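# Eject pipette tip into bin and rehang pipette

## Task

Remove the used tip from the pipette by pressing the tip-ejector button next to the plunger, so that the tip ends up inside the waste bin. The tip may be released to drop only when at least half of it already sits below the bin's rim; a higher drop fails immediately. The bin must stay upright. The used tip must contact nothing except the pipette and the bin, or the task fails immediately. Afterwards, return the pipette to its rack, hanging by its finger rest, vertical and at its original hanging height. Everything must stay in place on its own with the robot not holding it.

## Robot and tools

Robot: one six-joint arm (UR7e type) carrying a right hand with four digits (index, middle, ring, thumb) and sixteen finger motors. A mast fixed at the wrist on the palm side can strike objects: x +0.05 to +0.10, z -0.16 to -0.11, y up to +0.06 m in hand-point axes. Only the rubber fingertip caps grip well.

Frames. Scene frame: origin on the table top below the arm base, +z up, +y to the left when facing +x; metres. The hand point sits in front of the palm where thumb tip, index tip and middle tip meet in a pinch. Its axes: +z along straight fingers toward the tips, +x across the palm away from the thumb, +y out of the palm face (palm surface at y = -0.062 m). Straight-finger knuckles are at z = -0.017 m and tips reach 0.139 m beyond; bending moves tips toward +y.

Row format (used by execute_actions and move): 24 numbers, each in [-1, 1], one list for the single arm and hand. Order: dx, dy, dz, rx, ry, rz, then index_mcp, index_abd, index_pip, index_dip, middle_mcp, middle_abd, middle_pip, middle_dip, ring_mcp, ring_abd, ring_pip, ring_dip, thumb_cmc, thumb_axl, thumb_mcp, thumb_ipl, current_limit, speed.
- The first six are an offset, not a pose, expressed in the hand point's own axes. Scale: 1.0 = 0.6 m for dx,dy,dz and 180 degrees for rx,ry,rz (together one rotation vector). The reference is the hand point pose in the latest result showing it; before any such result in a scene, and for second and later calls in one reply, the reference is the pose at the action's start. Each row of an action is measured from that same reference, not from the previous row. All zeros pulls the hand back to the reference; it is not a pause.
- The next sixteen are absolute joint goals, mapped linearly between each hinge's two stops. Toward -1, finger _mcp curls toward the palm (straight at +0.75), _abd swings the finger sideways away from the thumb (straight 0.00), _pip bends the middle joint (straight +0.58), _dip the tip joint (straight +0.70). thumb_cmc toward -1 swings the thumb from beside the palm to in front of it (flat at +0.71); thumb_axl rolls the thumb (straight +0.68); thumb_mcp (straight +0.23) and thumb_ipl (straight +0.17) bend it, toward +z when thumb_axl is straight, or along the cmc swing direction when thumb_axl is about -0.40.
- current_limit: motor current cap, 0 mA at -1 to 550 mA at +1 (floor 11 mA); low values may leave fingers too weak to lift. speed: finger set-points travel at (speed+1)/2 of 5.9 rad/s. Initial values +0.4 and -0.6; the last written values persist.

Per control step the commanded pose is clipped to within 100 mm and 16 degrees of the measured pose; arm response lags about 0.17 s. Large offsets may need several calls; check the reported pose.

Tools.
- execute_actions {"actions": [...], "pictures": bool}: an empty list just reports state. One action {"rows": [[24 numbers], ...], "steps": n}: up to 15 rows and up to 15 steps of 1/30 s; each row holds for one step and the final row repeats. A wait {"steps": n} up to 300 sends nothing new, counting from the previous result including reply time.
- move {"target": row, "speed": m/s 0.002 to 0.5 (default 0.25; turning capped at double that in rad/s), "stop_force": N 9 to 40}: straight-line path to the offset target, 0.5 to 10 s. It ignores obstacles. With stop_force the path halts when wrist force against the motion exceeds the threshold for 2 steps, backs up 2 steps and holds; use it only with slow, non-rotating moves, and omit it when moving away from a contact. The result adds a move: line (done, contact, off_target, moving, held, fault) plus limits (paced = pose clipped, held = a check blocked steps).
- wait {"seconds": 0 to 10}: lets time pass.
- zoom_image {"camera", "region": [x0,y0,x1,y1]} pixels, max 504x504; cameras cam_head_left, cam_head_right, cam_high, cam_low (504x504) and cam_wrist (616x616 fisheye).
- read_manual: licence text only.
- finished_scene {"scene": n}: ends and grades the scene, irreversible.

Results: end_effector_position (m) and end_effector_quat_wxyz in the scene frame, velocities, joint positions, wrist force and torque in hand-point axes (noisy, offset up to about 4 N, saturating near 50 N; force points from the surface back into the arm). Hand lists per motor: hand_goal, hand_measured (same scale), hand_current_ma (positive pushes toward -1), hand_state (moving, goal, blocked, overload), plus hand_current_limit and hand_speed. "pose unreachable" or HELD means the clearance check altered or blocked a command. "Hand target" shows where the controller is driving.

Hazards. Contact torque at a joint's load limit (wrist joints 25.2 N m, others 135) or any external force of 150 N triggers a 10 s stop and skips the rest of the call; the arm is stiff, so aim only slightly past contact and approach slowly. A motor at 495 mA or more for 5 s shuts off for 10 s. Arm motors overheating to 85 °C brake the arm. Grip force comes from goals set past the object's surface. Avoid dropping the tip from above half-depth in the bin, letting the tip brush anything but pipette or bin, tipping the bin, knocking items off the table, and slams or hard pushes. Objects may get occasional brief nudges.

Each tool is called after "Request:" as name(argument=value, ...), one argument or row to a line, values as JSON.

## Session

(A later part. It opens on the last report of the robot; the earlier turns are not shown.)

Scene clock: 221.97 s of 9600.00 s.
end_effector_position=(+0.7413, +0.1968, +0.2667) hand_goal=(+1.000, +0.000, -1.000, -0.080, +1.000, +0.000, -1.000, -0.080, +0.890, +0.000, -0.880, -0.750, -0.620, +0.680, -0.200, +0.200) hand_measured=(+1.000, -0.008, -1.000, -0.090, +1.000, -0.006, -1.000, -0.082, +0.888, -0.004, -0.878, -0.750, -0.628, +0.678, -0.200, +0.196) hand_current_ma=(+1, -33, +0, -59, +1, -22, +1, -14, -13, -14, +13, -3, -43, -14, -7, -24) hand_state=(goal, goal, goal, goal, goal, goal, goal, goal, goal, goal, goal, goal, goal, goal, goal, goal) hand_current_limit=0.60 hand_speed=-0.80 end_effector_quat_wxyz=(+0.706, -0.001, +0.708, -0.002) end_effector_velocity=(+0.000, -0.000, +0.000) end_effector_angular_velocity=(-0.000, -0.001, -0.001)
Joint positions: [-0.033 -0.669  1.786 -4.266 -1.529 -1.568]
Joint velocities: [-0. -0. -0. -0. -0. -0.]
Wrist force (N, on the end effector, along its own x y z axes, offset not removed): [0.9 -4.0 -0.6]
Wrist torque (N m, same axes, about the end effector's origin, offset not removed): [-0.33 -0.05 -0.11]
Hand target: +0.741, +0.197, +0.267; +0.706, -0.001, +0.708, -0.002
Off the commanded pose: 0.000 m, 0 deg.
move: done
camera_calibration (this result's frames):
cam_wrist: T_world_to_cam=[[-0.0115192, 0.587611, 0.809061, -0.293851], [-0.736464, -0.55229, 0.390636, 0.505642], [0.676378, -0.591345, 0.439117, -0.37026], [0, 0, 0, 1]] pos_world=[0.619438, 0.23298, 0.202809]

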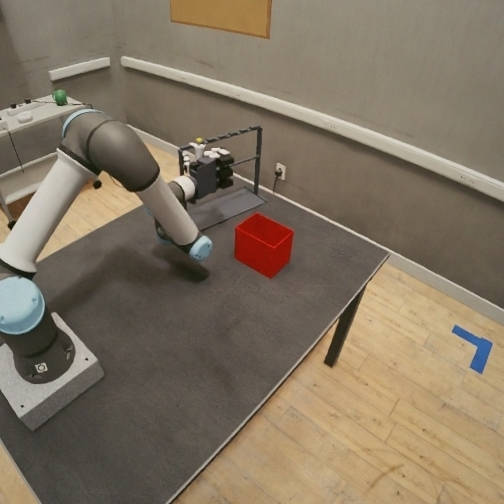

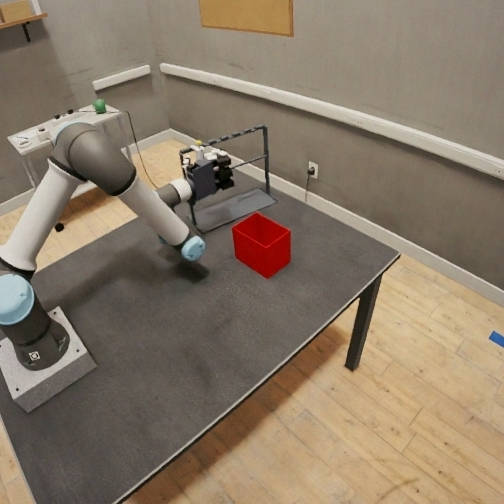

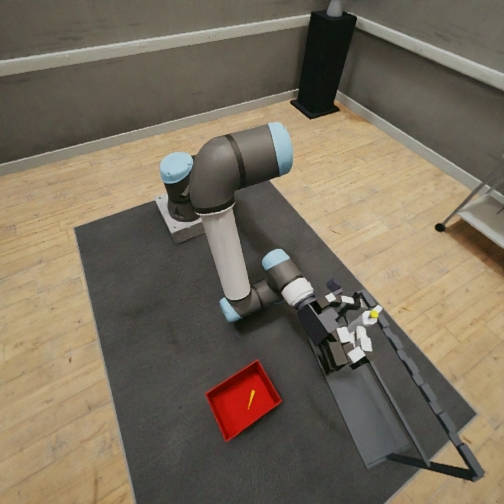

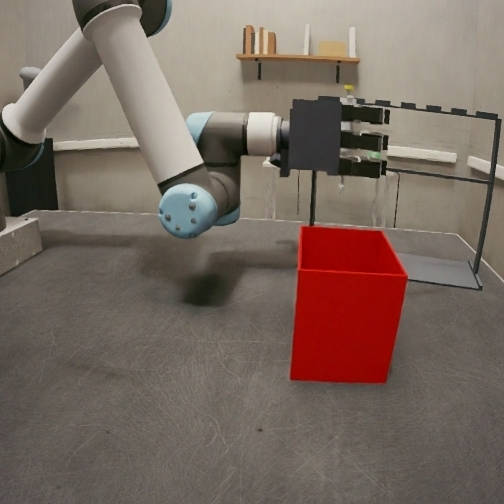

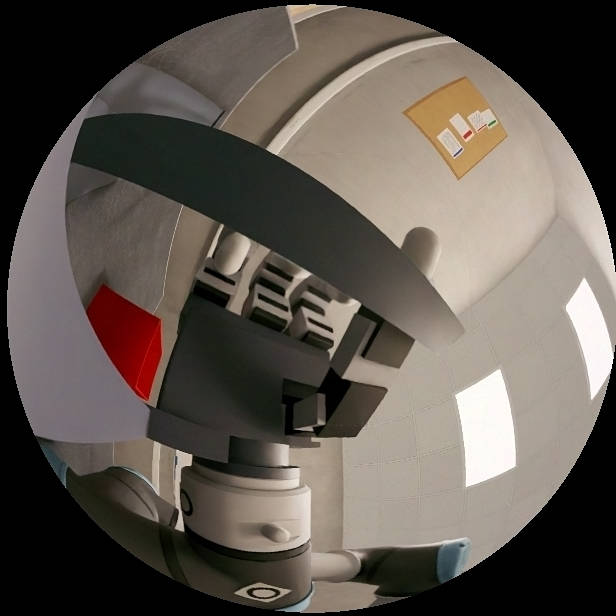

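Request:
move(
  target=[0.008,-0.12,-0.06,0,0,0,1,0,-1,-0.08,1,0,-1,-0.08,0.89,0,-0.88,-0.75,-0.62,0.68,-0.2,0.2,0.6,-0.8],
  speed=0.03,
)

Request:
zoom_image(
  camera="cam_low",
  region=[260,60,440,240],
)

Scene clock: 230.93 s of 9600.00 s.
end_effector_position=(+0.7053, +0.1249, +0.2621) hand_goal=(+1.000, +0.000, -1.000, -0.080, +1.000, +0.000, -1.000, -0.080, +0.890, +0.000, -0.880, -0.750, -0.620, +0.680, -0.200, +0.200) hand_measured=(+1.000, -0.004, -1.000, -0.082, +1.000, -0.006, -1.000, -0.082, +0.888, -0.004, -0.878, -0.750, -0.628, +0.678, -0.202, +0.198) hand_current_ma=(+1, -21, +0, -14, +1, -22, +1, -14, -13, -14, +13, -3, -44, -14, -8, -15) hand_state=(goal, goal, goal, goal, goal, goal, goal, goal, goal, goal, goal, goal, goal, goal, goal, goal) hand_current_limit=0.60 hand_speed=-0.80 end_effector_quat_wxyz=(+0.706, -0.001, +0.708, -0.002) end_effector_velocity=(-0.001, -0.002, +0.000) end_effector_angular_velocity=(-0.001, -0.003, +0.000)
Joint positions: [-0.19  -0.703  1.928 -4.373 -1.371 -1.567]
Joint velocities: [-0.004 -0.001  0.003 -0.005  0.004 -0.   ]
Wrist force (N, on the end effector, along its own x y z axes, offset not removed): [0.1 -2.2 -0.3]
Wrist torque (N m, same axes, about the end effector's origin, offset not removed): [-0.45 0.02 -0.11]
Hand target: +0.705, +0.125, +0.262; +0.706, -0.001, +0.708, -0.002
Off the commanded pose: 0.000 m, 0 deg.
After step 90, 2.90 s passed at rest.
move: done
camera_calibration (this result's frames):
cam_wrist: T_world_to_cam=[[-0.0114863, 0.587833, 0.8089, -0.248348], [-0.736459, -0.552173, 0.390811, 0.441212], [0.676385, -0.591233, 0.439258, -0.386497], [0, 0, 0, 1]] pos_world=[0.583503, 0.161103, 0.19823]

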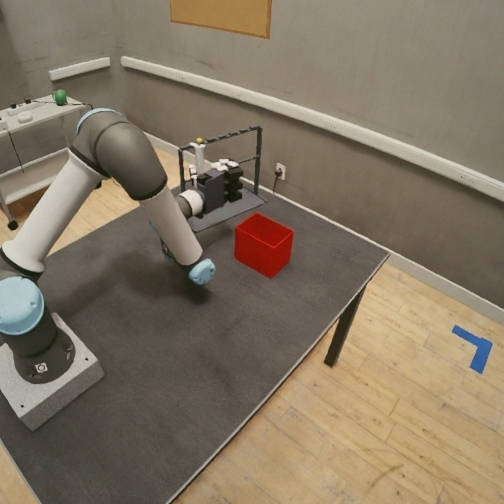

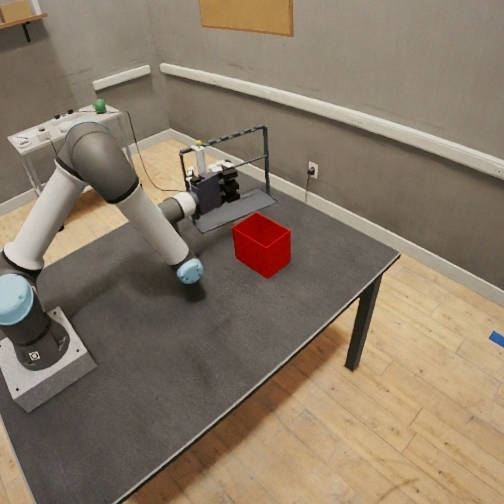

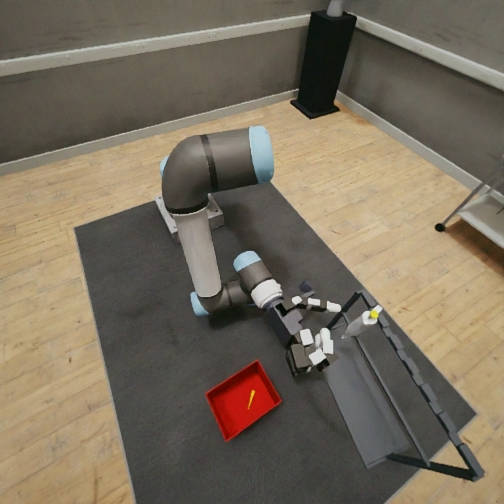

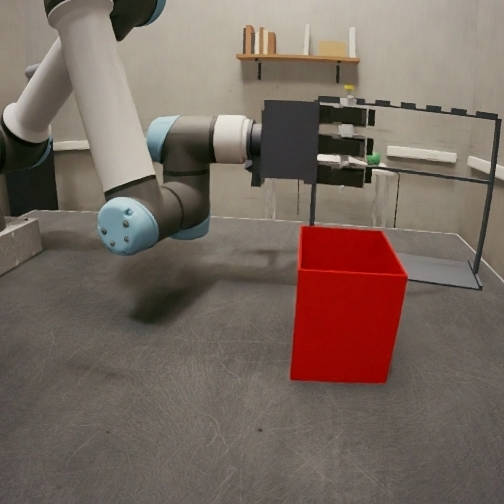

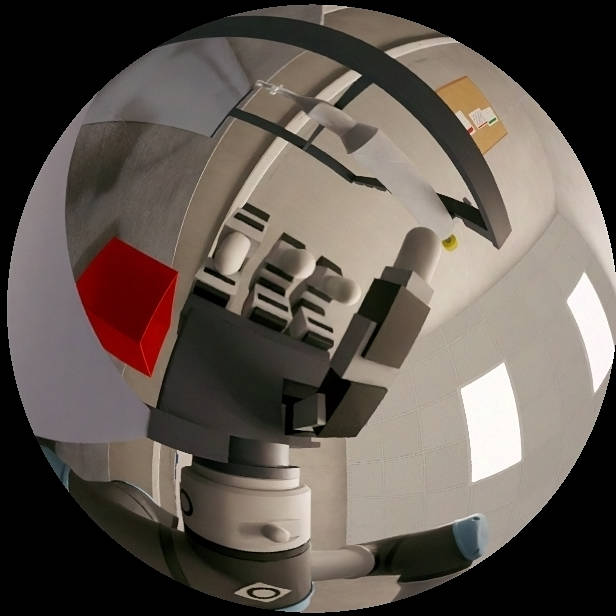

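Region (260, 60, 440, 240) of cam_low's 504x504 image, scaled by 2.800, with more detail than that image has.

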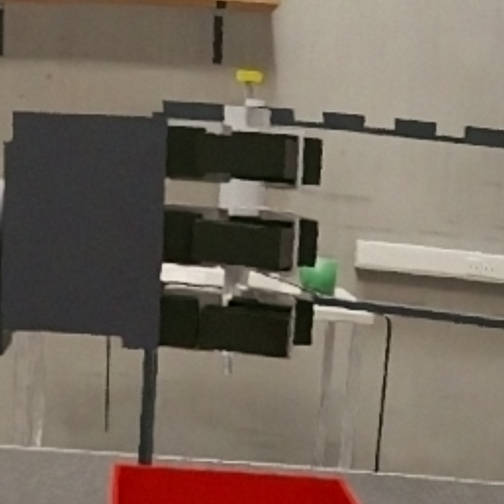

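It hangs clear of the hand.

Request:
finished_scene(
  scene=2,
)

The scene is finished: the task was done.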